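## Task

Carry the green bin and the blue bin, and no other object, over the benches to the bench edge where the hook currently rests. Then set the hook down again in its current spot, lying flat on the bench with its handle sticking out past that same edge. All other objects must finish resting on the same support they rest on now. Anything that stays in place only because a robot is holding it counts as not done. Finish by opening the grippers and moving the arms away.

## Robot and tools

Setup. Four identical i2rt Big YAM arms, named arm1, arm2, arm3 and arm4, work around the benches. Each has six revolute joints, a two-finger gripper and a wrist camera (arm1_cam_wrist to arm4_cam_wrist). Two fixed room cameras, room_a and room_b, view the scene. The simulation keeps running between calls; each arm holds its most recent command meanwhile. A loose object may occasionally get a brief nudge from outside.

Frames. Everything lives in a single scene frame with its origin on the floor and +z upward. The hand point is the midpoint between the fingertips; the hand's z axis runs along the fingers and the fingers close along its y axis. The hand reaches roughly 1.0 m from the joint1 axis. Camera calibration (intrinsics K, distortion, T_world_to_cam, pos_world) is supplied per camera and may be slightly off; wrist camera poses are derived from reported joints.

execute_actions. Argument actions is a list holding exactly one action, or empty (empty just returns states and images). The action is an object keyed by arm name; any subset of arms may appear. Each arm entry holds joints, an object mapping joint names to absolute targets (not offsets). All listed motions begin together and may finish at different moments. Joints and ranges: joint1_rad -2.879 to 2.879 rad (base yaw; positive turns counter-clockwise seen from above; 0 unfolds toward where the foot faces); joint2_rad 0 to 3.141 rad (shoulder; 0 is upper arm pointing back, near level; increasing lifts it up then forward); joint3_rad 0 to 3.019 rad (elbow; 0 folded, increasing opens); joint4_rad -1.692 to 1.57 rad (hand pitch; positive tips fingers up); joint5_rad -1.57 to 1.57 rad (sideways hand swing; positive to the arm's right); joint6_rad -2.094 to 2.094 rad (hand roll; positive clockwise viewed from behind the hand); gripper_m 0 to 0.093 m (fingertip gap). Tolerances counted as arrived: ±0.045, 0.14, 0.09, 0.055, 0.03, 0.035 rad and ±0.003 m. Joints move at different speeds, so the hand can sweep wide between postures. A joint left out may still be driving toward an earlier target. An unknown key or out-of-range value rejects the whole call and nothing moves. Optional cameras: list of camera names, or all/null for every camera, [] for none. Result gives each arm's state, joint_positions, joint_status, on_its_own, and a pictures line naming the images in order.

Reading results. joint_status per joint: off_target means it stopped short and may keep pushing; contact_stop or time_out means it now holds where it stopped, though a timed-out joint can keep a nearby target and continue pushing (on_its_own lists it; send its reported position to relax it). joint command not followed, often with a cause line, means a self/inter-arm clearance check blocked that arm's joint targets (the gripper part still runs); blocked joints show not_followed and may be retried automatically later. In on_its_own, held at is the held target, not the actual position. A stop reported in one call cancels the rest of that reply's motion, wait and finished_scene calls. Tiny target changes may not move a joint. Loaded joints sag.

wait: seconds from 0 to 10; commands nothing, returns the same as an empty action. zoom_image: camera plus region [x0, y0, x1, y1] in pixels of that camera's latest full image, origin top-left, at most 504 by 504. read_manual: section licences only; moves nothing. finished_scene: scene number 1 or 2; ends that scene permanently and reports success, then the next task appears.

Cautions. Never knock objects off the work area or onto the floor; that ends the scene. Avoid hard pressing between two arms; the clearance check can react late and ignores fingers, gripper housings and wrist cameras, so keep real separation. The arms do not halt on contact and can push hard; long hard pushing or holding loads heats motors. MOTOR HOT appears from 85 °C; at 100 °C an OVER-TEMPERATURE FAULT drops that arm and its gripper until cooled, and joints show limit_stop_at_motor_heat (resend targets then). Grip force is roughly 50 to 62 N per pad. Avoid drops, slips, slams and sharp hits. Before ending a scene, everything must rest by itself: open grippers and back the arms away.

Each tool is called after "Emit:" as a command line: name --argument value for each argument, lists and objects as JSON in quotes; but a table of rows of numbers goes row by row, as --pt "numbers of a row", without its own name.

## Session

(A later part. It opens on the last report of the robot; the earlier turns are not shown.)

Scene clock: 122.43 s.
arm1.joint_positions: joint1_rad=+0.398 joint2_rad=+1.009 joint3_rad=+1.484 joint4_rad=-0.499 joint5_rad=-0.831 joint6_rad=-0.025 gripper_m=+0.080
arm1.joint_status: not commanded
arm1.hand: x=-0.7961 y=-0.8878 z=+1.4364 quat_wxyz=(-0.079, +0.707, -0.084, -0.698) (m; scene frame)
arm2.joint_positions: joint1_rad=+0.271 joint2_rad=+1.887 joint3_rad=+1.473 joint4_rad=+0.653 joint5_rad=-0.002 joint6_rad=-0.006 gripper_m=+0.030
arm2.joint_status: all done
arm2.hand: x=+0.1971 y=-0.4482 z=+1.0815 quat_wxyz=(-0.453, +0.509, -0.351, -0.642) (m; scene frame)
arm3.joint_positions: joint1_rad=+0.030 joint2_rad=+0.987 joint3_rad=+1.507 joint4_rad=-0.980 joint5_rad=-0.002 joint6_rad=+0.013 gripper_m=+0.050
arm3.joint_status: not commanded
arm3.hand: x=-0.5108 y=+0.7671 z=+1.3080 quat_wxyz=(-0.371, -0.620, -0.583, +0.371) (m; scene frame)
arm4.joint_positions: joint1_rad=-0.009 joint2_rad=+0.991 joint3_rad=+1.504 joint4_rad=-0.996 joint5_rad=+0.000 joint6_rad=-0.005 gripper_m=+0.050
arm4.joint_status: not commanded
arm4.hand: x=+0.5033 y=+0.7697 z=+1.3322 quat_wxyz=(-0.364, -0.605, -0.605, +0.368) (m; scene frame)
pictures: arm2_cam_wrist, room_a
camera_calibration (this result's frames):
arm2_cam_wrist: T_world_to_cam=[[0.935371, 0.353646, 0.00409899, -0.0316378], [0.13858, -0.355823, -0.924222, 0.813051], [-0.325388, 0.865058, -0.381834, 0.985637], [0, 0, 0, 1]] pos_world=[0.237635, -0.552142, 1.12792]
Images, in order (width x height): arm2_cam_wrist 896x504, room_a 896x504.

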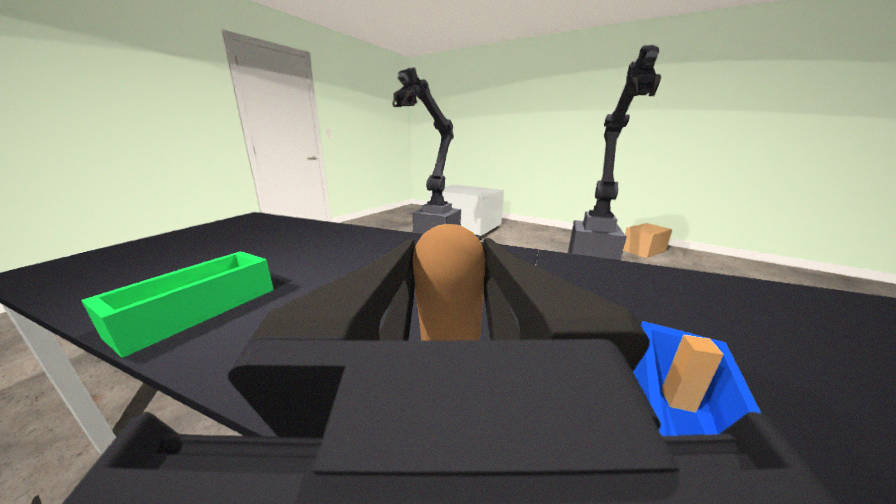

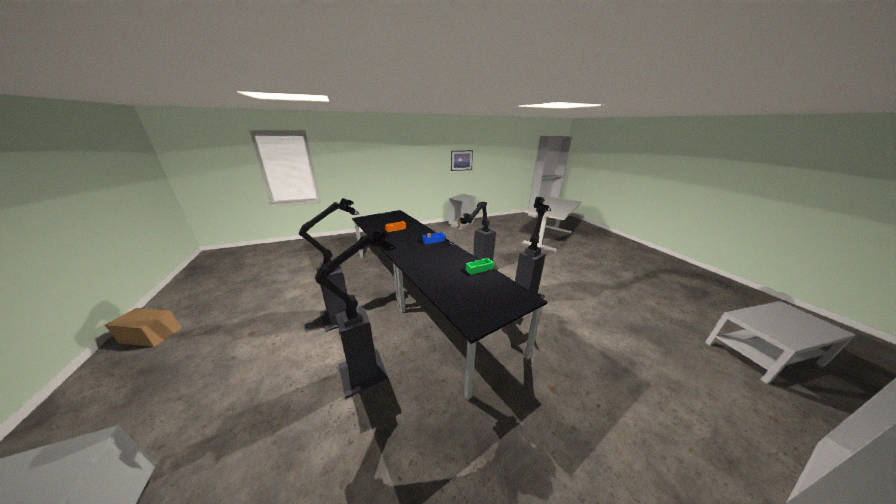

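Emit:
execute_actions --actions '[{"arm2":{"joints":{"joint2_rad":1.85,"joint3_rad":1.15,"joint4_rad":0.75}}}]' --cameras '["arm2_cam_wrist"]'

Emit:
execute_actions --actions '[{"arm2":{"joints":{"joint2_rad":1.95,"joint3_rad":1.05,"joint4_rad":0.9}}}]' --cameras '["arm2_cam_wrist","room_b"]'

Scene clock: 123.80 s.
arm1.joint_positions: joint1_rad=+0.398 joint2_rad=+1.009 joint3_rad=+1.484 joint4_rad=-0.499 joint5_rad=-0.831 joint6_rad=-0.025 gripper_m=+0.080
arm1.joint_status: not commanded
arm1.hand: x=-0.7961 y=-0.8878 z=+1.4364 quat_wxyz=(-0.079, +0.707, -0.084, -0.698) (m; scene frame)
arm2.joint_positions: joint1_rad=+0.271 joint2_rad=+1.841 joint3_rad=+1.160 joint4_rad=+0.764 joint5_rad=-0.002 joint6_rad=-0.006 gripper_m=+0.030
arm2.joint_status: all done
arm2.hand: x=+0.2190 y=-0.5069 z=+0.9661 quat_wxyz=(-0.424, +0.557, -0.385, -0.601) (m; scene frame)
arm3.joint_positions: joint1_rad=+0.030 joint2_rad=+0.987 joint3_rad=+1.507 joint4_rad=-0.980 joint5_rad=-0.002 joint6_rad=+0.013 gripper_m=+0.050
arm3.joint_status: not commanded
arm3.hand: x=-0.5108 y=+0.7671 z=+1.3080 quat_wxyz=(-0.371, -0.620, -0.583, +0.371) (m; scene frame)
arm4.joint_positions: joint1_rad=-0.009 joint2_rad=+0.991 joint3_rad=+1.504 joint4_rad=-0.996 joint5_rad=+0.000 joint6_rad=-0.005 gripper_m=+0.050
arm4.joint_status: not commanded
arm4.hand: x=+0.5033 y=+0.7697 z=+1.3322 quat_wxyz=(-0.364, -0.605, -0.605, +0.368) (m; scene frame)
pictures: arm2_cam_wrist
camera_calibration (this result's frames):
arm2_cam_wrist: T_world_to_cam=[[0.935408, 0.353564, 0.00227766, -0.0291468], [0.185269, -0.484651, -0.854862, 0.539887], [-0.301144, 0.800066, -0.51885, 1.09355], [0, 0, 0, 1]] pos_world=[0.256555, -0.602947, 1.02898]
Images, in order (width x height): arm2_cam_wrist 896x504.

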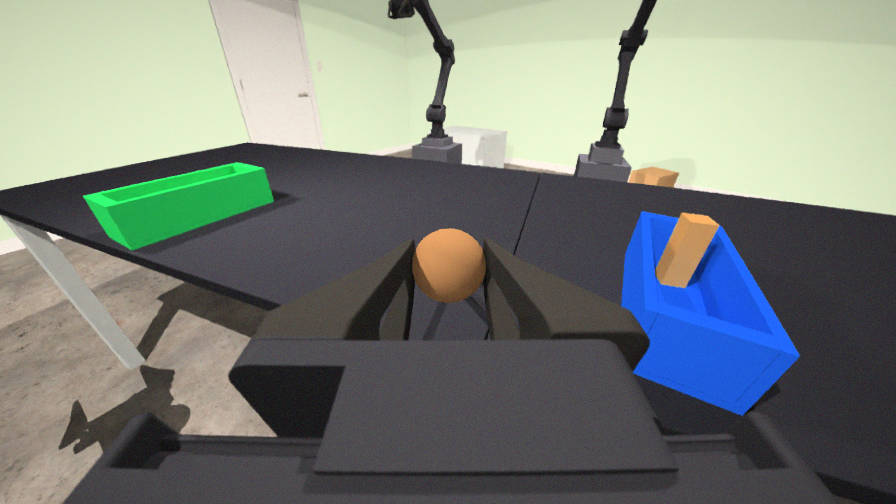

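Scene clock: 124.80 s.
arm1.joint_positions: joint1_rad=+0.398 joint2_rad=+1.009 joint3_rad=+1.484 joint4_rad=-0.499 joint5_rad=-0.831 joint6_rad=-0.025 gripper_m=+0.080
arm1.joint_status: not commanded
arm1.hand: x=-0.7961 y=-0.8878 z=+1.4364 quat_wxyz=(-0.079, +0.707, -0.084, -0.698) (m; scene frame)
arm2.joint_positions: joint1_rad=+0.271 joint2_rad=+1.954 joint3_rad=+1.053 joint4_rad=+0.880 joint5_rad=-0.002 joint6_rad=-0.006 gripper_m=+0.030
arm2.joint_status: all done
arm2.hand: x=+0.2265 y=-0.5264 z=+0.8603 quat_wxyz=(-0.403, +0.588, -0.406, -0.572) (m; scene frame)
arm3.joint_positions: joint1_rad=+0.030 joint2_rad=+0.987 joint3_rad=+1.507 joint4_rad=-0.980 joint5_rad=-0.002 joint6_rad=+0.013 gripper_m=+0.050
arm3.joint_status: not commanded
arm3.hand: x=-0.5108 y=+0.7671 z=+1.3080 quat_wxyz=(-0.371, -0.620, -0.583, +0.371) (m; scene frame)
arm4.joint_positions: joint1_rad=-0.009 joint2_rad=+0.991 joint3_rad=+1.504 joint4_rad=-0.996 joint5_rad=+0.000 joint6_rad=-0.005 gripper_m=+0.050
arm4.joint_status: not commanded
arm4.hand: x=+0.5033 y=+0.7697 z=+1.3322 quat_wxyz=(-0.364, -0.605, -0.605, +0.368) (m; scene frame)
pictures: arm2_cam_wrist, room_b
camera_calibration (this result's frames):
arm2_cam_wrist: T_world_to_cam=[[0.935488, 0.353357, 0.00105245, -0.0281316], [0.214745, -0.566151, -0.795838, 0.338288], [-0.280619, 0.744723, -0.605509, 1.09727], [0, 0, 0, 1]] pos_world=[0.261587, -0.615701, 0.933659]
Images, in order (width x height): arm2_cam_wrist 896x504, room_b 896x504.

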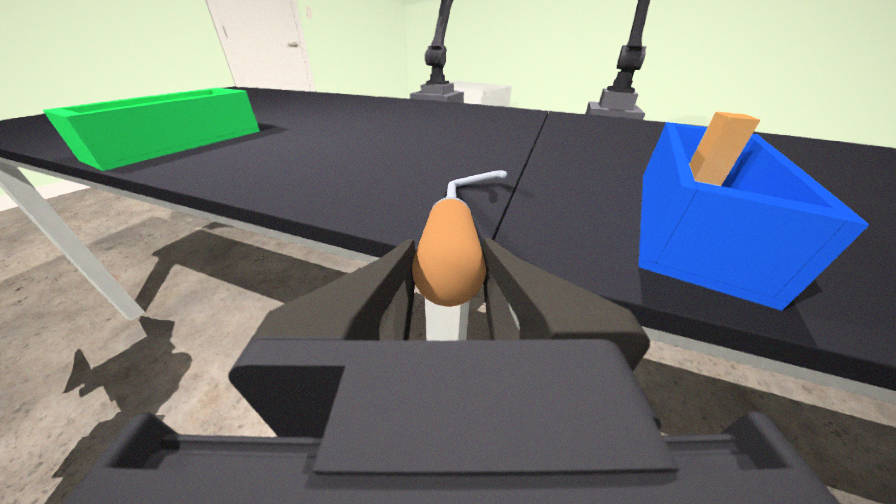

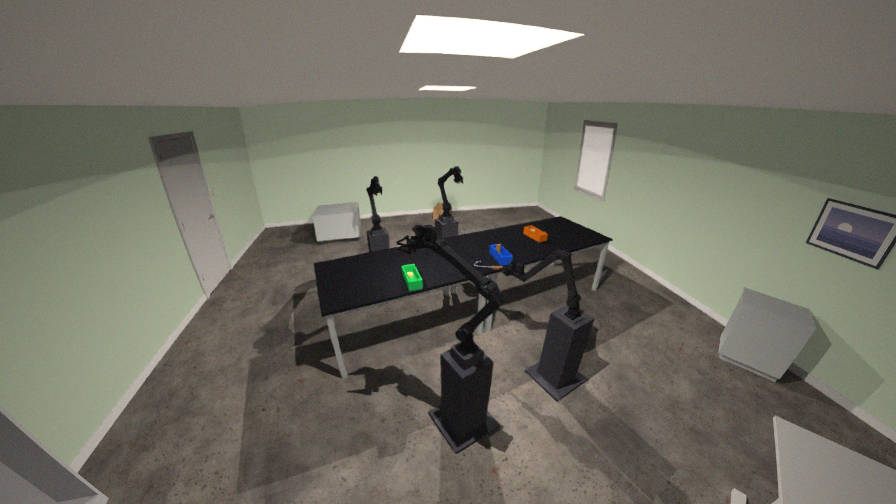

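Good. Slide to the hand-off pose.

Emit:
execute_actions --actions '[{"arm2":{"joints":{"joint1_rad":0.4,"joint5_rad":0.25,"joint2_rad":2.12,"joint3_rad":1.35,"joint4_rad":0.8}}}]' --cameras '[]'

Emit:
execute_actions --actions '[{"arm2":{"joints":{"joint1_rad":0.5,"joint5_rad":0.583,"joint2_rad":2.3,"joint3_rad":1.57,"joint4_rad":0.83}}}]' --cameras '["arm2_cam_wrist"]'

Scene clock: 126.20 s.
arm1.joint_positions: joint1_rad=+0.398 joint2_rad=+1.009 joint3_rad=+1.484 joint4_rad=-0.499 joint5_rad=-0.831 joint6_rad=-0.025 gripper_m=+0.080
arm1.joint_status: not commanded
arm1.hand: x=-0.7961 y=-0.8878 z=+1.4364 quat_wxyz=(-0.079, +0.707, -0.084, -0.698) (m; scene frame)
arm2.joint_positions: joint1_rad=+0.409 joint2_rad=+2.122 joint3_rad=+1.295 joint4_rad=+0.807 joint5_rad=+0.245 joint6_rad=-0.003 gripper_m=+0.030
arm2.joint_status: all done
arm2.hand: x=+0.1422 y=-0.4866 z=+0.8395 quat_wxyz=(-0.435, +0.565, -0.437, -0.549) (m; scene frame)
arm3.joint_positions: joint1_rad=+0.030 joint2_rad=+0.987 joint3_rad=+1.507 joint4_rad=-0.980 joint5_rad=-0.002 joint6_rad=+0.013 gripper_m=+0.050
arm3.joint_status: not commanded
arm3.hand: x=-0.5108 y=+0.7671 z=+1.3080 quat_wxyz=(-0.371, -0.620, -0.583, +0.371) (m; scene frame)
arm4.joint_positions: joint1_rad=-0.009 joint2_rad=+0.991 joint3_rad=+1.504 joint4_rad=-0.996 joint5_rad=+0.000 joint6_rad=-0.005 gripper_m=+0.050
arm4.joint_status: not commanded
arm4.hand: x=+0.5033 y=+0.7697 z=+1.3322 quat_wxyz=(-0.364, -0.605, -0.605, +0.368) (m; scene frame)
pictures: none
No camera images: the call's "cameras" was empty. Leave "cameras" out to get every camera's image.

Scene clock: 127.27 s.
arm1.joint_positions: joint1_rad=+0.398 joint2_rad=+1.009 joint3_rad=+1.484 joint4_rad=-0.499 joint5_rad=-0.831 joint6_rad=-0.025 gripper_m=+0.080
arm1.joint_status: not commanded
arm1.hand: x=-0.7961 y=-0.8878 z=+1.4364 quat_wxyz=(-0.079, +0.707, -0.084, -0.698) (m; scene frame)
arm2.joint_positions: joint1_rad=+0.512 joint2_rad=+2.299 joint3_rad=+1.514 joint4_rad=+0.809 joint5_rad=+0.578 joint6_rad=-0.001 gripper_m=+0.030
arm2.joint_status: all done
arm2.hand: x=+0.0952 y=-0.4653 z=+0.8117 quat_wxyz=(-0.500, +0.496, -0.493, -0.511) (m; scene frame)
arm3.joint_positions: joint1_rad=+0.030 joint2_rad=+0.987 joint3_rad=+1.507 joint4_rad=-0.980 joint5_rad=-0.002 joint6_rad=+0.013 gripper_m=+0.050
arm3.joint_status: not commanded
arm3.hand: x=-0.5108 y=+0.7671 z=+1.3080 quat_wxyz=(-0.371, -0.620, -0.583, +0.371) (m; scene frame)
arm4.joint_positions: joint1_rad=-0.009 joint2_rad=+0.991 joint3_rad=+1.504 joint4_rad=-0.996 joint5_rad=+0.000 joint6_rad=-0.005 gripper_m=+0.050
arm4.joint_status: not commanded
arm4.hand: x=+0.5033 y=+0.7697 z=+1.3322 quat_wxyz=(-0.364, -0.605, -0.605, +0.368) (m; scene frame)
pictures: arm2_cam_wrist
camera_calibration (this result's frames):
arm2_cam_wrist: T_world_to_cam=[[0.999588, 0.0231494, -0.0169625, -0.07192], [-0.000725054, -0.570494, -0.821302, 0.401566], [-0.0286896, 0.820976, -0.570242, 0.968422], [0, 0, 0, 1]] pos_world=[0.0999652, -0.564294, 0.880822]
Images, in order (width x height): arm2_cam_wrist 896x504.

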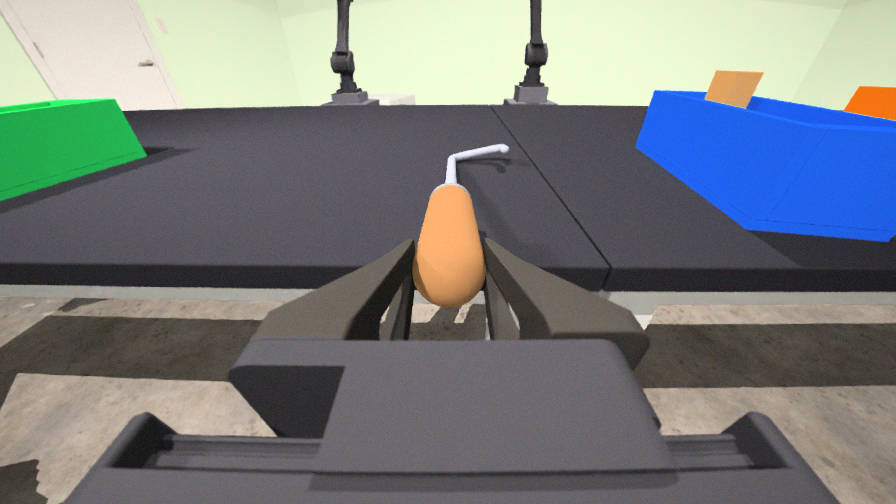

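Emit:
execute_actions --actions '[{"arm2":{"joints":{"joint2_rad":2.33,"joint4_rad":0.75}}}]' --cameras '[]'

Emit:
execute_actions --actions '[{"arm2":{"joints":{"gripper_m":0.09}}}]' --cameras '[]'

Emit:
execute_actions --actions '[{"arm2":{"joints":{"joint2_rad":1.3}}}]' --cameras '[]'

Emit:
execute_actions --actions '[{"arm2":{"joints":{"joint1_rad":-0.8}},"arm1":{"joints":{"joint2_rad":1.7,"joint3_rad":2.4,"joint4_rad":0.3}}}]' --cameras '[]'

Emit:
execute_actions --actions '[{"arm1":{"joints":{"joint1_rad":-0.91,"joint2_rad":2.6,"gripper_m":0.09}}}]' --cameras '[]'

Emit:
execute_actions --actions '[{"arm1":{"joints":{"joint2_rad":2.8,"joint4_rad":0.47}}}]' --cameras '["arm1_cam_wrist"]'

Scene clock: 128.37 s.
arm1.joint_positions: joint1_rad=+0.398 joint2_rad=+1.009 joint3_rad=+1.484 joint4_rad=-0.499 joint5_rad=-0.831 joint6_rad=-0.025 gripper_m=+0.080
arm1.joint_status: not commanded
arm1.hand: x=-0.7961 y=-0.8878 z=+1.4364 quat_wxyz=(-0.079, +0.707, -0.084, -0.698) (m; scene frame)
arm2.joint_positions: joint1_rad=+0.512 joint2_rad=+2.299 joint3_rad=+1.514 joint4_rad=+0.769 joint5_rad=+0.578 joint6_rad=-0.001 gripper_m=+0.030
arm2.joint_status: all done
arm2.hand: x=+0.0952 y=-0.4653 z=+0.8024 quat_wxyz=(-0.497, +0.510, -0.496, -0.497) (m; scene frame)
arm3.joint_positions: joint1_rad=+0.030 joint2_rad=+0.987 joint3_rad=+1.507 joint4_rad=-0.980 joint5_rad=-0.002 joint6_rad=+0.013 gripper_m=+0.050
arm3.joint_status: not commanded
arm3.hand: x=-0.5108 y=+0.7671 z=+1.3080 quat_wxyz=(-0.371, -0.620, -0.583, +0.371) (m; scene frame)
arm4.joint_positions: joint1_rad=-0.009 joint2_rad=+0.991 joint3_rad=+1.504 joint4_rad=-0.996 joint5_rad=+0.000 joint6_rad=-0.005 gripper_m=+0.050
arm4.joint_status: not commanded
arm4.hand: x=+0.5033 y=+0.7697 z=+1.3322 quat_wxyz=(-0.364, -0.605, -0.605, +0.368) (m; scene frame)
pictures: none
No camera images: the call's "cameras" was empty. Leave "cameras" out to get every camera's image.

Scene clock: 129.07 s.
arm1.joint_positions: joint1_rad=+0.398 joint2_rad=+1.009 joint3_rad=+1.484 joint4_rad=-0.499 joint5_rad=-0.831 joint6_rad=-0.025 gripper_m=+0.080
arm1.joint_status: not commanded
arm1.hand: x=-0.7961 y=-0.8878 z=+1.4364 quat_wxyz=(-0.079, +0.707, -0.084, -0.698) (m; scene frame)
arm2.joint_positions: joint1_rad=+0.511 joint2_rad=+2.299 joint3_rad=+1.514 joint4_rad=+0.766 joint5_rad=+0.580 joint6_rad=-0.001 gripper_m=+0.090
arm2.joint_status: all done
arm2.hand: x=+0.0958 y=-0.4652 z=+0.8016 quat_wxyz=(-0.497, +0.510, -0.497, -0.495) (m; scene frame)
arm3.joint_positions: joint1_rad=+0.030 joint2_rad=+0.987 joint3_rad=+1.507 joint4_rad=-0.980 joint5_rad=-0.002 joint6_rad=+0.013 gripper_m=+0.050
arm3.joint_status: not commanded
arm3.hand: x=-0.5108 y=+0.7671 z=+1.3080 quat_wxyz=(-0.371, -0.620, -0.583, +0.371) (m; scene frame)
arm4.joint_positions: joint1_rad=-0.009 joint2_rad=+0.991 joint3_rad=+1.504 joint4_rad=-0.996 joint5_rad=+0.000 joint6_rad=-0.005 gripper_m=+0.050
arm4.joint_status: not commanded
arm4.hand: x=+0.5033 y=+0.7697 z=+1.3322 quat_wxyz=(-0.364, -0.605, -0.605, +0.368) (m; scene frame)
pictures: none
No camera images: the call's "cameras" was empty. Leave "cameras" out to get every camera's image.

Scene clock: 131.27 s.
arm1.joint_positions: joint1_rad=+0.398 joint2_rad=+1.009 joint3_rad=+1.484 joint4_rad=-0.499 joint5_rad=-0.831 joint6_rad=-0.025 gripper_m=+0.080
arm1.joint_status: not commanded
arm1.hand: x=-0.7961 y=-0.8878 z=+1.4364 quat_wxyz=(-0.079, +0.707, -0.084, -0.698) (m; scene frame)
arm2.joint_positions: joint1_rad=+0.511 joint2_rad=+1.300 joint3_rad=+1.577 joint4_rad=+0.756 joint5_rad=+0.580 joint6_rad=-0.001 gripper_m=+0.090
arm2.joint_status: all done
arm2.hand: x=+0.2865 y=-0.7543 z=+1.5133 quat_wxyz=(-0.503, +0.097, -0.362, -0.779) (m; scene frame)
arm3.joint_positions: joint1_rad=+0.030 joint2_rad=+0.987 joint3_rad=+1.507 joint4_rad=-0.980 joint5_rad=-0.002 joint6_rad=+0.013 gripper_m=+0.050
arm3.joint_status: not commanded
arm3.hand: x=-0.5108 y=+0.7671 z=+1.3080 quat_wxyz=(-0.371, -0.620, -0.583, +0.371) (m; scene frame)
arm4.joint_positions: joint1_rad=-0.009 joint2_rad=+0.991 joint3_rad=+1.504 joint4_rad=-0.996 joint5_rad=+0.000 joint6_rad=-0.005 gripper_m=+0.050
arm4.joint_status: not commanded
arm4.hand: x=+0.5033 y=+0.7697 z=+1.3322 quat_wxyz=(-0.364, -0.605, -0.605, +0.368) (m; scene frame)
pictures: none
No camera images: the call's "cameras" was empty. Leave "cameras" out to get every camera's image.

Scene clock: 133.07 s.
arm1.joint_positions: joint1_rad=+0.398 joint2_rad=+1.701 joint3_rad=+2.365 joint4_rad=+0.288 joint5_rad=-0.831 joint6_rad=-0.025 gripper_m=+0.080
arm1.joint_status: all done
arm1.hand: x=-0.8639 y=-0.7611 z=+1.6657 quat_wxyz=(-0.344, +0.432, +0.190, -0.812) (m; scene frame)
arm2.joint_positions: joint1_rad=-0.797 joint2_rad=+1.302 joint3_rad=+1.577 joint4_rad=+0.756 joint5_rad=+0.581 joint6_rad=-0.001 gripper_m=+0.090
arm2.joint_status: all done
arm2.hand: x=+0.8456 y=-0.9046 z=+1.5143 quat_wxyz=(-0.873, -0.145, -0.345, -0.312) (m; scene frame)
arm3.joint_positions: joint1_rad=+0.030 joint2_rad=+0.987 joint3_rad=+1.507 joint4_rad=-0.980 joint5_rad=-0.002 joint6_rad=+0.013 gripper_m=+0.050
arm3.joint_status: not commanded
arm3.hand: x=-0.5108 y=+0.7671 z=+1.3080 quat_wxyz=(-0.371, -0.620, -0.583, +0.371) (m; scene frame)
arm4.joint_positions: joint1_rad=-0.009 joint2_rad=+0.991 joint3_rad=+1.504 joint4_rad=-0.996 joint5_rad=+0.000 joint6_rad=-0.005 gripper_m=+0.050
arm4.joint_status: not commanded
arm4.hand: x=+0.5033 y=+0.7697 z=+1.3322 quat_wxyz=(-0.364, -0.605, -0.605, +0.368) (m; scene frame)
pictures: none
No camera images: the call's "cameras" was empty. Leave "cameras" out to get every camera's image.

Scene clock: 135.57 s.
arm1.joint_positions: joint1_rad=-0.915 joint2_rad=+2.595 joint3_rad=+2.365 joint4_rad=+0.286 joint5_rad=-0.828 joint6_rad=-0.024 gripper_m=+0.090
arm1.joint_status: all done
arm1.hand: x=+0.1022 y=-0.4435 z=+0.9620 quat_wxyz=(-0.516, +0.514, -0.472, -0.497) (m; scene frame)
arm2.joint_positions: joint1_rad=-0.797 joint2_rad=+1.302 joint3_rad=+1.577 joint4_rad=+0.756 joint5_rad=+0.581 joint6_rad=-0.001 gripper_m=+0.090
arm2.joint_status: not commanded
arm2.hand: x=+0.8456 y=-0.9046 z=+1.5143 quat_wxyz=(-0.873, -0.145, -0.345, -0.312) (m; scene frame)
arm3.joint_positions: joint1_rad=+0.030 joint2_rad=+0.987 joint3_rad=+1.507 joint4_rad=-0.980 joint5_rad=-0.002 joint6_rad=+0.013 gripper_m=+0.050
arm3.joint_status: not commanded
arm3.hand: x=-0.5108 y=+0.7671 z=+1.3080 quat_wxyz=(-0.371, -0.620, -0.583, +0.371) (m; scene frame)
arm4.joint_positions: joint1_rad=-0.009 joint2_rad=+0.991 joint3_rad=+1.504 joint4_rad=-0.996 joint5_rad=+0.000 joint6_rad=-0.005 gripper_m=+0.050
arm4.joint_status: not commanded
arm4.hand: x=+0.5033 y=+0.7697 z=+1.3322 quat_wxyz=(-0.364, -0.605, -0.605, +0.368) (m; scene frame)
pictures: none
No camera images: the call's "cameras" was empty. Leave "cameras" out to get every camera's image.

Scene clock: 136.97 s.
arm1.joint_positions: joint1_rad=-0.915 joint2_rad=+2.831 joint3_rad=+2.371 joint4_rad=+0.449 joint5_rad=-0.828 joint6_rad=-0.024 gripper_m=+0.090
arm1.joint_status: all done
arm1.hand: x=+0.0963 y=-0.4504 z=+0.7790 quat_wxyz=(-0.492, +0.513, -0.496, -0.498) (m; scene frame)
arm2.joint_positions: joint1_rad=-0.797 joint2_rad=+1.302 joint3_rad=+1.577 joint4_rad=+0.756 joint5_rad=+0.581 joint6_rad=-0.001 gripper_m=+0.090
arm2.joint_status: not commanded
arm2.hand: x=+0.8456 y=-0.9046 z=+1.5143 quat_wxyz=(-0.873, -0.145, -0.345, -0.312) (m; scene frame)
arm3.joint_positions: joint1_rad=+0.030 joint2_rad=+0.987 joint3_rad=+1.507 joint4_rad=-0.980 joint5_rad=-0.002 joint6_rad=+0.013 gripper_m=+0.050
arm3.joint_status: not commanded
arm3.hand: x=-0.5108 y=+0.7671 z=+1.3080 quat_wxyz=(-0.371, -0.620, -0.583, +0.371) (m; scene frame)
arm4.joint_positions: joint1_rad=-0.009 joint2_rad=+0.991 joint3_rad=+1.504 joint4_rad=-0.996 joint5_rad=+0.000 joint6_rad=-0.005 gripper_m=+0.050
arm4.joint_status: not commanded
arm4.hand: x=+0.5033 y=+0.7697 z=+1.3322 quat_wxyz=(-0.364, -0.605, -0.605, +0.368) (m; scene frame)
pictures: arm1_cam_wrist
camera_calibration (this result's frames):
arm1_cam_wrist: T_world_to_cam=[[0.999837, 0.0179832, 0.00163937, -0.091231], [0.0119311, -0.589734, -0.807509, 0.370812], [-0.0135548, 0.807397, -0.589853, 0.951451], [0, 0, 0, 1]] pos_world=[0.0996887, -0.547878, 0.860799]
Images, in order (width x height): arm1_cam_wrist 896x504.

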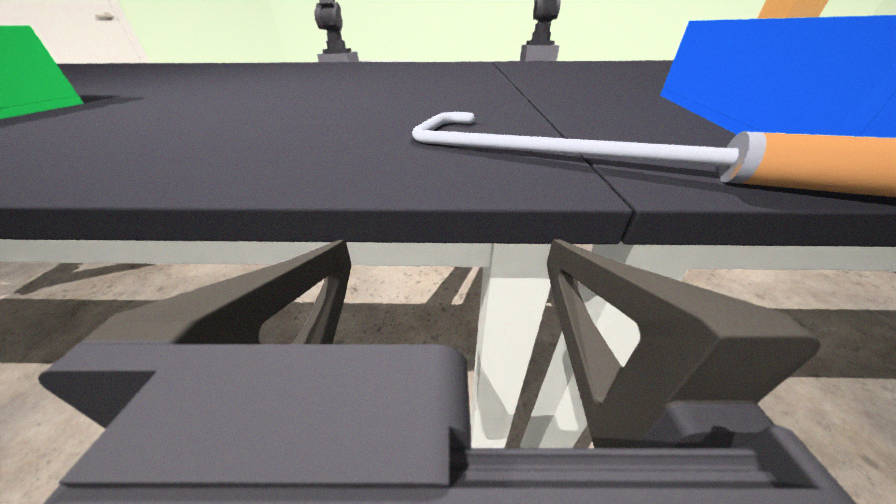

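Emit:
execute_actions --actions '[{"arm1":{"joints":{"joint2_rad":1.5,"joint4_rad":-0.5}}}]' --cameras '[]'

Emit:
execute_actions --actions '[{"arm1":{"joints":{"joint1_rad":0.4}}}]' --cameras '[]'

Emit:
execute_actions --actions '[{"arm2":{"joints":{"joint1_rad":0.2,"joint2_rad":2.05,"joint3_rad":2.1,"joint4_rad":-0.9,"joint5_rad":0,"gripper_m":0}}}]' --cameras '["arm2_cam_wrist","room_b"]'

Scene clock: 139.90 s.
arm1.joint_positions: joint1_rad=-0.915 joint2_rad=+1.507 joint3_rad=+2.378 joint4_rad=-0.498 joint5_rad=-0.829 joint6_rad=-0.025 gripper_m=+0.090
arm1.joint_status: all done
arm1.hand: x=-0.2216 y=-0.7500 z=+1.6489 quat_wxyz=(-0.619, +0.508, -0.352, -0.485) (m; scene frame)
arm2.joint_positions: joint1_rad=-0.797 joint2_rad=+1.302 joint3_rad=+1.577 joint4_rad=+0.756 joint5_rad=+0.581 joint6_rad=-0.001 gripper_m=+0.090
arm2.joint_status: not commanded
arm2.hand: x=+0.8456 y=-0.9046 z=+1.5143 quat_wxyz=(-0.873, -0.145, -0.345, -0.312) (m; scene frame)
arm3.joint_positions: joint1_rad=+0.030 joint2_rad=+0.987 joint3_rad=+1.507 joint4_rad=-0.980 joint5_rad=-0.002 joint6_rad=+0.013 gripper_m=+0.050
arm3.joint_status: not commanded
arm3.hand: x=-0.5108 y=+0.7671 z=+1.3080 quat_wxyz=(-0.371, -0.620, -0.583, +0.371) (m; scene frame)
arm4.joint_positions: joint1_rad=-0.009 joint2_rad=+0.991 joint3_rad=+1.504 joint4_rad=-0.996 joint5_rad=+0.000 joint6_rad=-0.005 gripper_m=+0.050
arm4.joint_status: not commanded
arm4.hand: x=+0.5033 y=+0.7697 z=+1.3322 quat_wxyz=(-0.364, -0.605, -0.605, +0.368) (m; scene frame)
pictures: none
No camera images: the call's "cameras" was empty. Leave "cameras" out to get every camera's image.

Scene clock: 141.53 s.
arm1.joint_positions: joint1_rad=+0.402 joint2_rad=+1.518 joint3_rad=+2.378 joint4_rad=-0.498 joint5_rad=-0.829 joint6_rad=-0.025 gripper_m=+0.090
arm1.joint_status: all done
arm1.hand: x=-0.8397 y=-0.8087 z=+1.6478 quat_wxyz=(-0.189, +0.615, +0.026, -0.765) (m; scene frame)
arm2.joint_positions: joint1_rad=-0.797 joint2_rad=+1.302 joint3_rad=+1.577 joint4_rad=+0.756 joint5_rad=+0.581 joint6_rad=-0.001 gripper_m=+0.090
arm2.joint_status: not commanded
arm2.hand: x=+0.8456 y=-0.9046 z=+1.5143 quat_wxyz=(-0.873, -0.145, -0.345, -0.312) (m; scene frame)
arm3.joint_positions: joint1_rad=+0.030 joint2_rad=+0.987 joint3_rad=+1.507 joint4_rad=-0.980 joint5_rad=-0.002 joint6_rad=+0.013 gripper_m=+0.050
arm3.joint_status: not commanded
arm3.hand: x=-0.5108 y=+0.7671 z=+1.3080 quat_wxyz=(-0.371, -0.620, -0.583, +0.371) (m; scene frame)
arm4.joint_positions: joint1_rad=-0.009 joint2_rad=+0.991 joint3_rad=+1.504 joint4_rad=-0.996 joint5_rad=+0.000 joint6_rad=-0.005 gripper_m=+0.050
arm4.joint_status: not commanded
arm4.hand: x=+0.5033 y=+0.7697 z=+1.3322 quat_wxyz=(-0.364, -0.605, -0.605, +0.368) (m; scene frame)
pictures: none
No camera images: the call's "cameras" was empty. Leave "cameras" out to get every camera's image.

Scene clock: 143.50 s.
arm1.joint_positions: joint1_rad=+0.402 joint2_rad=+1.518 joint3_rad=+2.378 joint4_rad=-0.498 joint5_rad=-0.829 joint6_rad=-0.025 gripper_m=+0.090
arm1.joint_status: not commanded
arm1.hand: x=-0.8397 y=-0.8087 z=+1.6478 quat_wxyz=(-0.189, +0.615, +0.026, -0.765) (m; scene frame)
arm2.joint_positions: joint1_rad=+0.195 joint2_rad=+2.022 joint3_rad=+2.052 joint4_rad=-0.885 joint5_rad=-0.002 joint6_rad=-0.001 gripper_m=+0.000
arm2.joint_status: all done
arm2.hand: x=+0.2547 y=-0.4316 z=+0.9759 quat_wxyz=(-0.212, +0.748, -0.564, -0.278) (m; scene frame)
arm3.joint_positions: joint1_rad=+0.030 joint2_rad=+0.987 joint3_rad=+1.507 joint4_rad=-0.980 joint5_rad=-0.002 joint6_rad=+0.013 gripper_m=+0.050
arm3.joint_status: not commanded
arm3.hand: x=-0.5108 y=+0.7671 z=+1.3080 quat_wxyz=(-0.371, -0.620, -0.583, +0.371) (m; scene frame)
arm4.joint_positions: joint1_rad=-0.009 joint2_rad=+0.991 joint3_rad=+1.504 joint4_rad=-0.996 joint5_rad=+0.000 joint6_rad=-0.005 gripper_m=+0.050
arm4.joint_status: not commanded
arm4.hand: x=+0.5033 y=+0.7697 z=+1.3322 quat_wxyz=(-0.364, -0.605, -0.605, +0.368) (m; scene frame)
pictures: arm2_cam_wrist, room_b
camera_calibration (this result's frames):
arm2_cam_wrist: T_world_to_cam=[[0.961907, 0.27321, -0.00959661, -0.119063], [0.271418, -0.958616, -0.0859496, -0.398725], [-0.0326817, 0.0800708, -0.996253, 1.13596], [0, 0, 0, 1]] pos_world=[0.259873, -0.440652, 1.09629]
Images, in order (width x height): arm2_cam_wrist 896x504, room_b 896x504.

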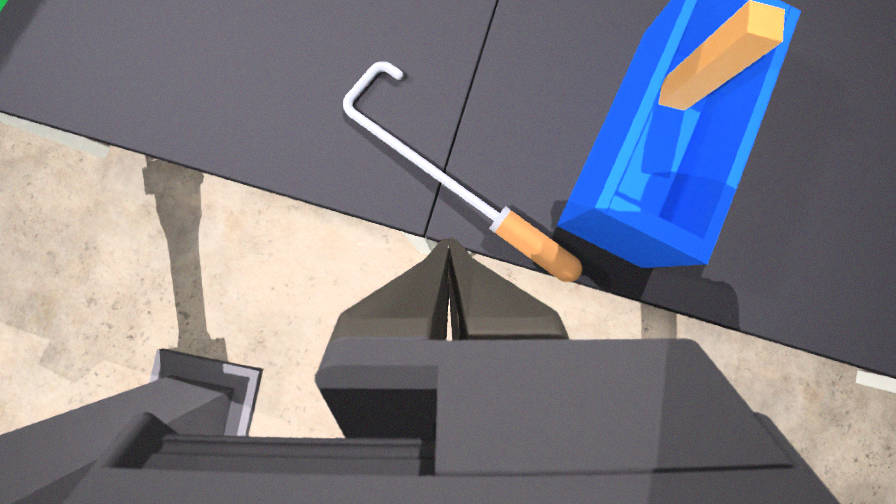

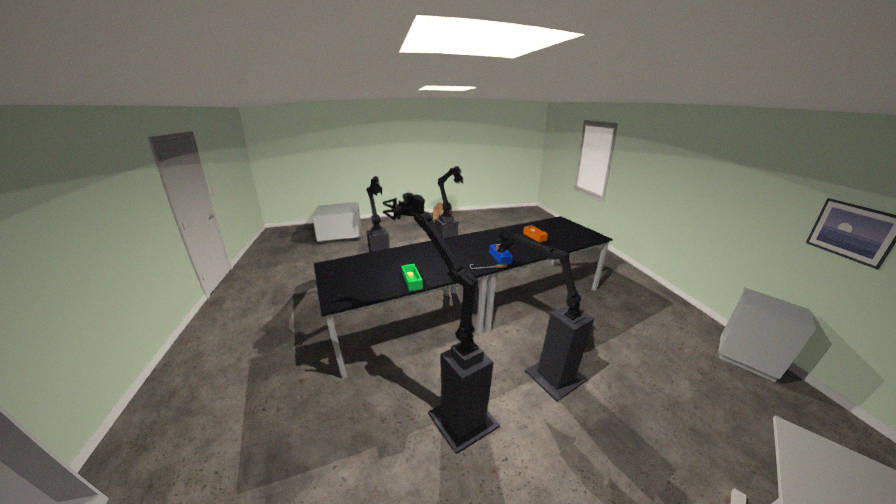

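Emit:
execute_actions --actions '[{"arm2":{"joints":{"joint1_rad":0.11,"joint2_rad":2.4,"joint3_rad":2.5,"joint4_rad":-1.15,"joint6_rad":-1.0,"gripper_m":0.06}}}]' --cameras '["arm2_cam_wrist"]'

Scene clock: 145.73 s.
arm1.joint_positions: joint1_rad=+0.402 joint2_rad=+1.518 joint3_rad=+2.378 joint4_rad=-0.498 joint5_rad=-0.829 joint6_rad=-0.025 gripper_m=+0.090
arm1.joint_status: not commanded
arm1.hand: x=-0.8397 y=-0.8087 z=+1.6478 quat_wxyz=(-0.189, +0.615, +0.026, -0.765) (m; scene frame)
arm2.joint_positions: joint1_rad=+0.100 joint2_rad=+2.392 joint3_rad=+2.442 joint4_rad=-1.140 joint5_rad=-0.001 joint6_rad=-0.991 gripper_m=+0.060
arm2.joint_status: all done
arm2.hand: x=+0.3200 y=-0.3660 z=+0.8487 quat_wxyz=(-0.222, +0.952, -0.193, -0.087) (m; scene frame)
arm3.joint_positions: joint1_rad=+0.030 joint2_rad=+0.987 joint3_rad=+1.507 joint4_rad=-0.980 joint5_rad=-0.002 joint6_rad=+0.013 gripper_m=+0.050
arm3.joint_status: not commanded
arm3.hand: x=-0.5108 y=+0.7671 z=+1.3080 quat_wxyz=(-0.371, -0.620, -0.583, +0.371) (m; scene frame)
arm4.joint_positions: joint1_rad=-0.009 joint2_rad=+0.991 joint3_rad=+1.504 joint4_rad=-0.996 joint5_rad=+0.000 joint6_rad=-0.005 gripper_m=+0.050
arm4.joint_status: not commanded
arm4.hand: x=+0.5033 y=+0.7697 z=+1.3322 quat_wxyz=(-0.364, -0.605, -0.605, +0.368) (m; scene frame)
pictures: arm2_cam_wrist
camera_calibration (this result's frames):
arm2_cam_wrist: T_world_to_cam=[[0.412388, 0.829112, 0.377503, -0.150166], [0.783154, -0.534338, 0.318045, -0.715807], [0.465409, 0.164485, -0.869677, 0.770152], [0, 0, 0, 1]] pos_world=[0.264078, -0.384657, 0.954131]
Images, in order (width x height): arm2_cam_wrist 896x504.

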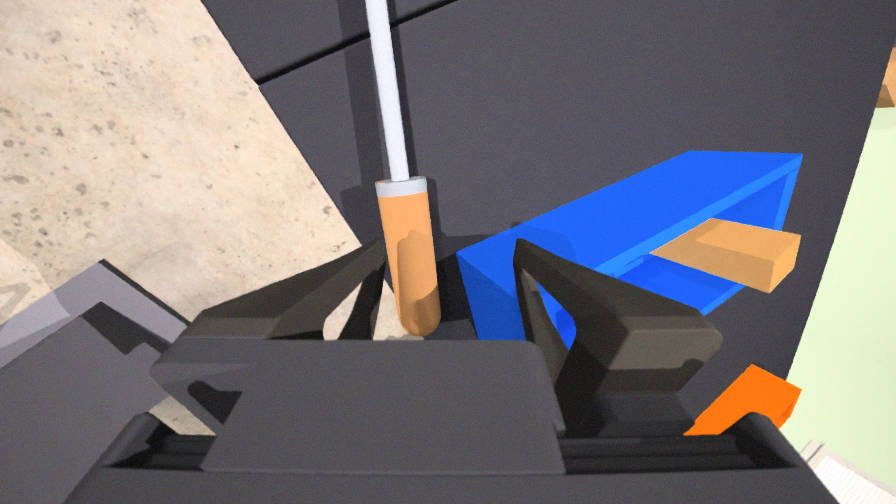

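Emit:
execute_actions --actions '[{"arm2":{"joints":{"joint1_rad":0.15,"joint2_rad":2.48,"joint4_rad":-1.05,"joint6_rad":-0.9}}}]' --cameras '["arm2_cam_wrist"]'

Scene clock: 146.97 s.
arm1.joint_positions: joint1_rad=+0.402 joint2_rad=+1.518 joint3_rad=+2.378 joint4_rad=-0.498 joint5_rad=-0.829 joint6_rad=-0.025 gripper_m=+0.090
arm1.joint_status: not commanded
arm1.hand: x=-0.8397 y=-0.8087 z=+1.6478 quat_wxyz=(-0.189, +0.615, +0.026, -0.765) (m; scene frame)
arm2.joint_positions: joint1_rad=+0.153 joint2_rad=+2.457 joint3_rad=+2.449 joint4_rad=-1.067 joint5_rad=-0.001 joint6_rad=-0.909 gripper_m=+0.060
arm2.joint_status: all done
arm2.hand: x=+0.2730 y=-0.3589 z=+0.8070 quat_wxyz=(-0.222, +0.947, -0.206, -0.105) (m; scene frame)
arm3.joint_positions: joint1_rad=+0.030 joint2_rad=+0.987 joint3_rad=+1.507 joint4_rad=-0.980 joint5_rad=-0.002 joint6_rad=+0.013 gripper_m=+0.050
arm3.joint_status: not commanded
arm3.hand: x=-0.5108 y=+0.7671 z=+1.3080 quat_wxyz=(-0.371, -0.620, -0.583, +0.371) (m; scene frame)
arm4.joint_positions: joint1_rad=-0.009 joint2_rad=+0.991 joint3_rad=+1.504 joint4_rad=-0.996 joint5_rad=+0.000 joint6_rad=-0.005 gripper_m=+0.050
arm4.joint_status: not commanded
arm4.hand: x=+0.5033 y=+0.7697 z=+1.3322 quat_wxyz=(-0.364, -0.605, -0.605, +0.368) (m; scene frame)
pictures: arm2_cam_wrist
camera_calibration (this result's frames):
arm2_cam_wrist: T_world_to_cam=[[0.444137, 0.817912, 0.365735, -0.124148], [0.784537, -0.552175, 0.282142, -0.639791], [0.432717, 0.161623, -0.886924, 0.776403], [0, 0, 0, 1]] pos_world=[0.221115, -0.377219, 0.914528]
Images, in order (width x height): arm2_cam_wrist 896x504.

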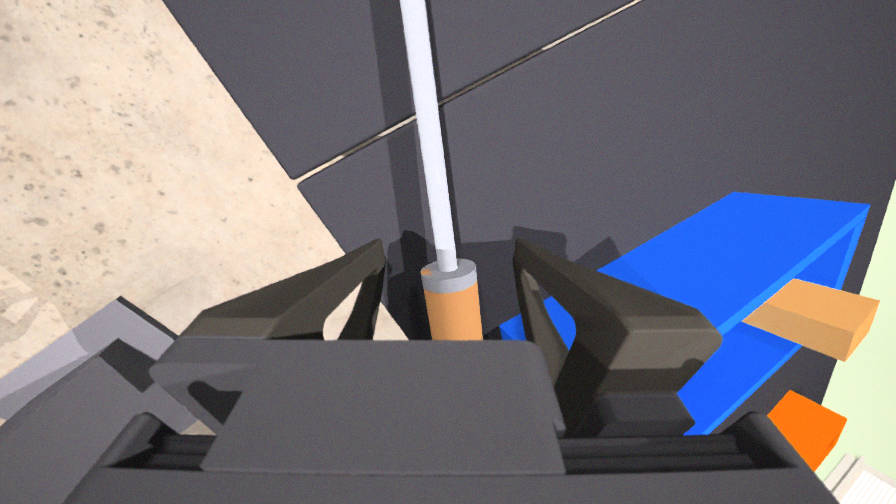

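Emit:
execute_actions --actions '[{"arm2":{"joints":{"joint2_rad":2.52,"joint4_rad":-1.02}}}]' --cameras '[]'

Emit:
execute_actions --actions '[{"arm2":{"joints":{"gripper_m":0}}}]' --cameras '["arm2_cam_wrist"]'

Emit:
execute_actions --actions '[{"arm2":{"joints":{"joint1_rad":0.3,"joint6_rad":0.38,"joint2_rad":2.46}}}]' --cameras '["arm2_cam_wrist","room_b"]'

Scene clock: 148.13 s.
arm1.joint_positions: joint1_rad=+0.402 joint2_rad=+1.518 joint3_rad=+2.378 joint4_rad=-0.498 joint5_rad=-0.829 joint6_rad=-0.025 gripper_m=+0.090
arm1.joint_status: not commanded
arm1.hand: x=-0.8397 y=-0.8087 z=+1.6478 quat_wxyz=(-0.189, +0.615, +0.026, -0.765) (m; scene frame)
arm2.joint_positions: joint1_rad=+0.153 joint2_rad=+2.487 joint3_rad=+2.449 joint4_rad=-1.037 joint5_rad=-0.001 joint6_rad=-0.908 gripper_m=+0.060
arm2.joint_status: all done
arm2.hand: x=+0.2719 y=-0.3539 z=+0.7852 quat_wxyz=(-0.222, +0.947, -0.207, -0.105) (m; scene frame)
arm3.joint_positions: joint1_rad=+0.030 joint2_rad=+0.987 joint3_rad=+1.507 joint4_rad=-0.980 joint5_rad=-0.002 joint6_rad=+0.013 gripper_m=+0.050
arm3.joint_status: not commanded
arm3.hand: x=-0.5108 y=+0.7671 z=+1.3080 quat_wxyz=(-0.371, -0.620, -0.583, +0.371) (m; scene frame)
arm4.joint_positions: joint1_rad=-0.009 joint2_rad=+0.991 joint3_rad=+1.504 joint4_rad=-0.996 joint5_rad=+0.000 joint6_rad=-0.005 gripper_m=+0.050
arm4.joint_status: not commanded
arm4.hand: x=+0.5033 y=+0.7697 z=+1.3322 quat_wxyz=(-0.364, -0.605, -0.605, +0.368) (m; scene frame)
pictures: none
No camera images: the call's "cameras" was empty. Leave "cameras" out to get every camera's image.

Scene clock: 148.93 s.
arm1.joint_positions: joint1_rad=+0.402 joint2_rad=+1.518 joint3_rad=+2.378 joint4_rad=-0.498 joint5_rad=-0.829 joint6_rad=-0.025 gripper_m=+0.090
arm1.joint_status: not commanded
arm1.hand: x=-0.8397 y=-0.8087 z=+1.6478 quat_wxyz=(-0.189, +0.615, +0.026, -0.765) (m; scene frame)
arm2.joint_positions: joint1_rad=+0.153 joint2_rad=+2.487 joint3_rad=+2.449 joint4_rad=-1.033 joint5_rad=+0.000 joint6_rad=-0.907 gripper_m=+0.000
arm2.joint_status: all done
arm2.hand: x=+0.2720 y=-0.3529 z=+0.7861 quat_wxyz=(-0.224, +0.947, -0.207, -0.105) (m; scene frame)
arm3.joint_positions: joint1_rad=+0.030 joint2_rad=+0.987 joint3_rad=+1.507 joint4_rad=-0.980 joint5_rad=-0.002 joint6_rad=+0.013 gripper_m=+0.050
arm3.joint_status: not commanded
arm3.hand: x=-0.5108 y=+0.7671 z=+1.3080 quat_wxyz=(-0.371, -0.620, -0.583, +0.371) (m; scene frame)
arm4.joint_positions: joint1_rad=-0.009 joint2_rad=+0.991 joint3_rad=+1.504 joint4_rad=-0.996 joint5_rad=+0.000 joint6_rad=-0.005 gripper_m=+0.050
arm4.joint_status: not commanded
arm4.hand: x=+0.5033 y=+0.7697 z=+1.3322 quat_wxyz=(-0.364, -0.605, -0.605, +0.368) (m; scene frame)
pictures: arm2_cam_wrist
camera_calibration (this result's frames):
arm2_cam_wrist: T_world_to_cam=[[0.445611, 0.815578, 0.369138, -0.124859], [0.78364, -0.554723, 0.279627, -0.628375], [0.432827, 0.164666, -0.88631, 0.75788], [0, 0, 0, 1]] pos_world=[0.220028, -0.371539, 0.893517]
Images, in order (width x height): arm2_cam_wrist 896x504.

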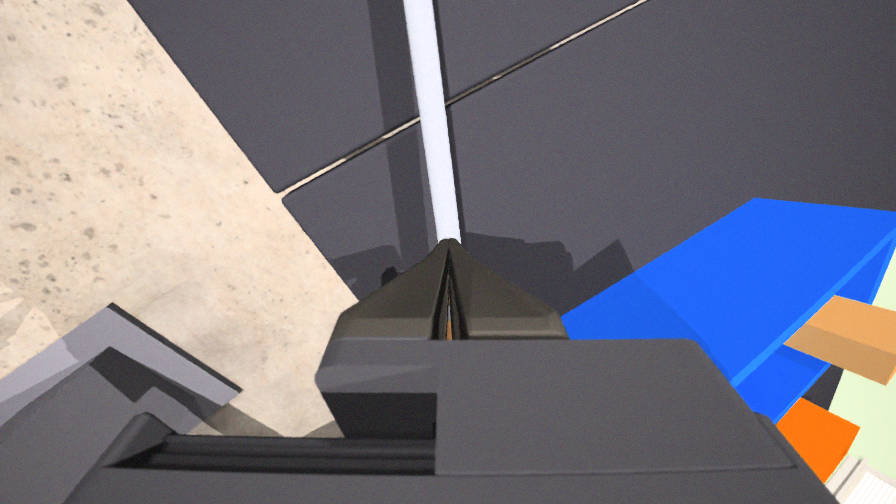

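Scene clock: 150.93 s.
arm1.joint_positions: joint1_rad=+0.402 joint2_rad=+1.518 joint3_rad=+2.378 joint4_rad=-0.498 joint5_rad=-0.829 joint6_rad=-0.025 gripper_m=+0.090
arm1.joint_status: not commanded
arm1.hand: x=-0.8397 y=-0.8087 z=+1.6478 quat_wxyz=(-0.189, +0.615, +0.026, -0.765) (m; scene frame)
arm2.joint_positions: joint1_rad=+0.299 joint2_rad=+2.453 joint3_rad=+2.449 joint4_rad=-1.033 joint5_rad=+0.000 joint6_rad=+0.371 gripper_m=+0.000
arm2.joint_status: all done
arm2.hand: x=+0.1508 y=-0.3896 z=+0.8135 quat_wxyz=(-0.107, +0.685, -0.679, -0.241) (m; scene frame)
arm3.joint_positions: joint1_rad=+0.030 joint2_rad=+0.987 joint3_rad=+1.507 joint4_rad=-0.980 joint5_rad=-0.002 joint6_rad=+0.013 gripper_m=+0.050
arm3.joint_status: not commanded
arm3.hand: x=-0.5108 y=+0.7671 z=+1.3080 quat_wxyz=(-0.371, -0.620, -0.583, +0.371) (m; scene frame)
arm4.joint_positions: joint1_rad=-0.009 joint2_rad=+0.991 joint3_rad=+1.504 joint4_rad=-0.996 joint5_rad=+0.000 joint6_rad=-0.005 gripper_m=+0.050
arm4.joint_status: not commanded
arm4.hand: x=+0.5033 y=+0.7697 z=+1.3322 quat_wxyz=(-0.364, -0.605, -0.605, +0.368) (m; scene frame)
pictures: arm2_cam_wrist, room_b
camera_calibration (this result's frames):
arm2_cam_wrist: T_world_to_cam=[[0.979769, 0.0512291, -0.193463, 0.0282784], [0.0760805, -0.98945, 0.123294, -0.496957], [-0.185105, -0.135518, -0.97333, 0.887727], [0, 0, 0, 1]] pos_world=[0.174425, -0.37286, 0.930794]
Images, in order (width x height): arm2_cam_wrist 896x504, room_b 896x504.

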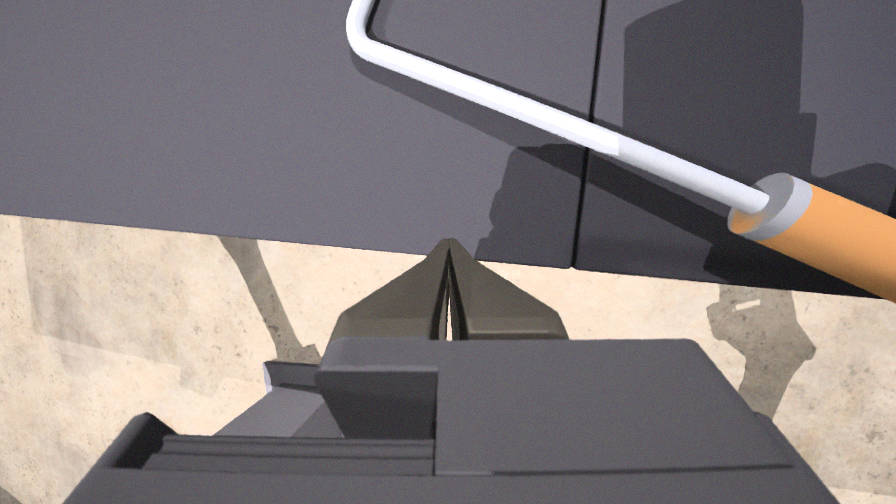

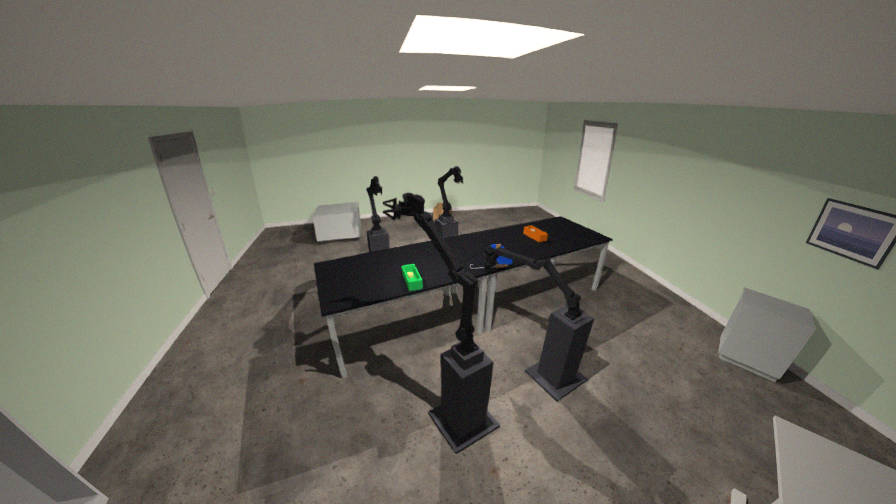

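Missed (too high). Retry lower.

Emit:
execute_actions --actions '[{"arm2":{"joints":{"joint1_rad":0.15,"joint6_rad":-0.9,"gripper_m":0.06}}}]' --cameras '[]'

Emit:
execute_actions --actions '[{"arm2":{"joints":{"joint2_rad":2.55,"joint4_rad":-1.01}}}]' --cameras '[]'

Emit:
execute_actions --actions '[{"arm2":{"joints":{"gripper_m":0}}}]' --cameras '[]'

Emit:
execute_actions --actions '[{"arm2":{"joints":{"joint1_rad":0.3,"joint6_rad":0.38,"joint2_rad":2.46}}}]' --cameras '["arm2_cam_wrist","room_b"]'

Scene clock: 153.30 s.
arm1.joint_positions: joint1_rad=+0.402 joint2_rad=+1.518 joint3_rad=+2.378 joint4_rad=-0.498 joint5_rad=-0.829 joint6_rad=-0.025 gripper_m=+0.090
arm1.joint_status: not commanded
arm1.hand: x=-0.8397 y=-0.8087 z=+1.6478 quat_wxyz=(-0.189, +0.615, +0.026, -0.765) (m; scene frame)
arm2.joint_positions: joint1_rad=+0.150 joint2_rad=+2.453 joint3_rad=+2.449 joint4_rad=-1.033 joint5_rad=+0.000 joint6_rad=-0.891 gripper_m=+0.060
arm2.joint_status: all done
arm2.hand: x=+0.2735 y=-0.3512 z=+0.8140 quat_wxyz=(-0.238, +0.940, -0.215, -0.114) (m; scene frame)
arm3.joint_positions: joint1_rad=+0.030 joint2_rad=+0.987 joint3_rad=+1.507 joint4_rad=-0.980 joint5_rad=-0.002 joint6_rad=+0.013 gripper_m=+0.050
arm3.joint_status: not commanded
arm3.hand: x=-0.5108 y=+0.7671 z=+1.3080 quat_wxyz=(-0.371, -0.620, -0.583, +0.371) (m; scene frame)
arm4.joint_positions: joint1_rad=-0.009 joint2_rad=+0.991 joint3_rad=+1.504 joint4_rad=-0.996 joint5_rad=+0.000 joint6_rad=-0.005 gripper_m=+0.050
arm4.joint_status: not commanded
arm4.hand: x=+0.5033 y=+0.7697 z=+1.3322 quat_wxyz=(-0.364, -0.605, -0.605, +0.368) (m; scene frame)
pictures: none
No camera images: the call's "cameras" was empty. Leave "cameras" out to get every camera's image.

Scene clock: 154.50 s.
arm1.joint_positions: joint1_rad=+0.402 joint2_rad=+1.518 joint3_rad=+2.378 joint4_rad=-0.498 joint5_rad=-0.829 joint6_rad=-0.025 gripper_m=+0.090
arm1.joint_status: not commanded
arm1.hand: x=-0.8397 y=-0.8087 z=+1.6478 quat_wxyz=(-0.189, +0.615, +0.026, -0.765) (m; scene frame)
arm2.joint_positions: joint1_rad=+0.150 joint2_rad=+2.505 joint3_rad=+2.463 joint4_rad=-1.020 joint5_rad=+0.000 joint6_rad=-0.891 gripper_m=+0.060
arm2.joint_status: all done
arm2.hand: x=+0.2727 y=-0.3477 z=+0.7787 quat_wxyz=(-0.227, +0.944, -0.215, -0.109) (m; scene frame)
arm3.joint_positions: joint1_rad=+0.030 joint2_rad=+0.987 joint3_rad=+1.507 joint4_rad=-0.980 joint5_rad=-0.002 joint6_rad=+0.013 gripper_m=+0.050
arm3.joint_status: not commanded
arm3.hand: x=-0.5108 y=+0.7671 z=+1.3080 quat_wxyz=(-0.371, -0.620, -0.583, +0.371) (m; scene frame)
arm4.joint_positions: joint1_rad=-0.009 joint2_rad=+0.991 joint3_rad=+1.504 joint4_rad=-0.996 joint5_rad=+0.000 joint6_rad=-0.005 gripper_m=+0.050
arm4.joint_status: not commanded
arm4.hand: x=+0.5033 y=+0.7697 z=+1.3322 quat_wxyz=(-0.364, -0.605, -0.605, +0.368) (m; scene frame)
pictures: none
No camera images: the call's "cameras" was empty. Leave "cameras" out to get every camera's image.

Scene clock: 155.23 s.
arm1.joint_positions: joint1_rad=+0.402 joint2_rad=+1.518 joint3_rad=+2.378 joint4_rad=-0.498 joint5_rad=-0.829 joint6_rad=-0.025 gripper_m=+0.090
arm1.joint_status: not commanded
arm1.hand: x=-0.8397 y=-0.8087 z=+1.6478 quat_wxyz=(-0.189, +0.615, +0.026, -0.765) (m; scene frame)
arm2.joint_positions: joint1_rad=+0.150 joint2_rad=+2.508 joint3_rad=+2.463 joint4_rad=-1.019 joint5_rad=+0.002 joint6_rad=-0.899 gripper_m=+0.009
arm2.joint_status: gripper_m off_target (ended at +0.009, target +0.000)
arm2.hand: x=+0.2734 y=-0.3474 z=+0.7763 quat_wxyz=(-0.227, +0.945, -0.212, -0.107) (m; scene frame)
arm3.joint_positions: joint1_rad=+0.030 joint2_rad=+0.987 joint3_rad=+1.507 joint4_rad=-0.980 joint5_rad=-0.002 joint6_rad=+0.013 gripper_m=+0.050
arm3.joint_status: not commanded
arm3.hand: x=-0.5108 y=+0.7671 z=+1.3080 quat_wxyz=(-0.371, -0.620, -0.583, +0.371) (m; scene frame)
arm4.joint_positions: joint1_rad=-0.009 joint2_rad=+0.991 joint3_rad=+1.504 joint4_rad=-0.996 joint5_rad=+0.000 joint6_rad=-0.005 gripper_m=+0.050
arm4.joint_status: not commanded
arm4.hand: x=+0.5033 y=+0.7697 z=+1.3322 quat_wxyz=(-0.364, -0.605, -0.605, +0.368) (m; scene frame)
pictures: none
No camera images: the call's "cameras" was empty. Leave "cameras" out to get every camera's image.

Scene clock: 157.23 s.
arm1.joint_positions: joint1_rad=+0.402 joint2_rad=+1.518 joint3_rad=+2.378 joint4_rad=-0.498 joint5_rad=-0.829 joint6_rad=-0.025 gripper_m=+0.090
arm1.joint_status: not commanded
arm1.hand: x=-0.8397 y=-0.8087 z=+1.6478 quat_wxyz=(-0.189, +0.615, +0.026, -0.765) (m; scene frame)
arm2.joint_positions: joint1_rad=+0.296 joint2_rad=+2.497 joint3_rad=+2.463 joint4_rad=-1.019 joint5_rad=-0.001 joint6_rad=+0.367 gripper_m=+0.009
arm2.joint_status: all done
arm2.hand: x=+0.1516 y=-0.3846 z=+0.7855 quat_wxyz=(-0.104, +0.687, -0.680, -0.234) (m; scene frame)
arm3.joint_positions: joint1_rad=+0.030 joint2_rad=+0.987 joint3_rad=+1.507 joint4_rad=-0.980 joint5_rad=-0.002 joint6_rad=+0.013 gripper_m=+0.050
arm3.joint_status: not commanded
arm3.hand: x=-0.5108 y=+0.7671 z=+1.3080 quat_wxyz=(-0.371, -0.620, -0.583, +0.371) (m; scene frame)
arm4.joint_positions: joint1_rad=-0.009 joint2_rad=+0.991 joint3_rad=+1.504 joint4_rad=-0.996 joint5_rad=+0.000 joint6_rad=-0.005 gripper_m=+0.050
arm4.joint_status: not commanded
arm4.hand: x=+0.5033 y=+0.7697 z=+1.3322 quat_wxyz=(-0.364, -0.605, -0.605, +0.368) (m; scene frame)
pictures: arm2_cam_wrist, room_b
camera_calibration (this result's frames):
arm2_cam_wrist: T_world_to_cam=[[0.981048, 0.0495151, -0.18733, 0.0161227], [0.0760677, -0.987601, 0.137325, -0.498895], [-0.178207, -0.148972, -0.972651, 0.854548], [0, 0, 0, 1]] pos_world=[0.174419, -0.366204, 0.902707]
Images, in order (width x height): arm2_cam_wrist 896x504, room_b 896x504.

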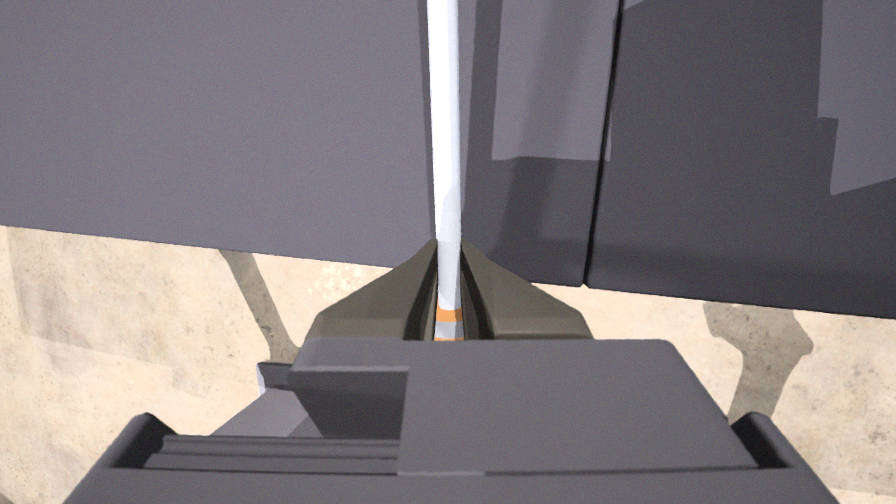

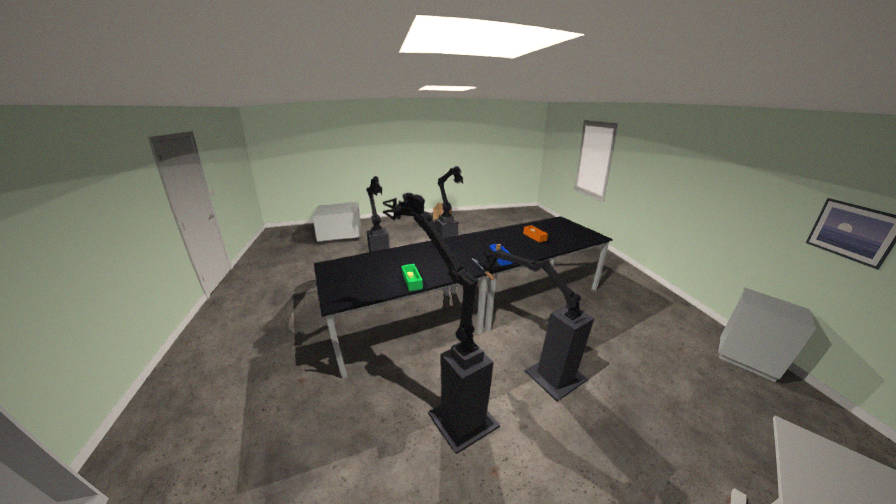

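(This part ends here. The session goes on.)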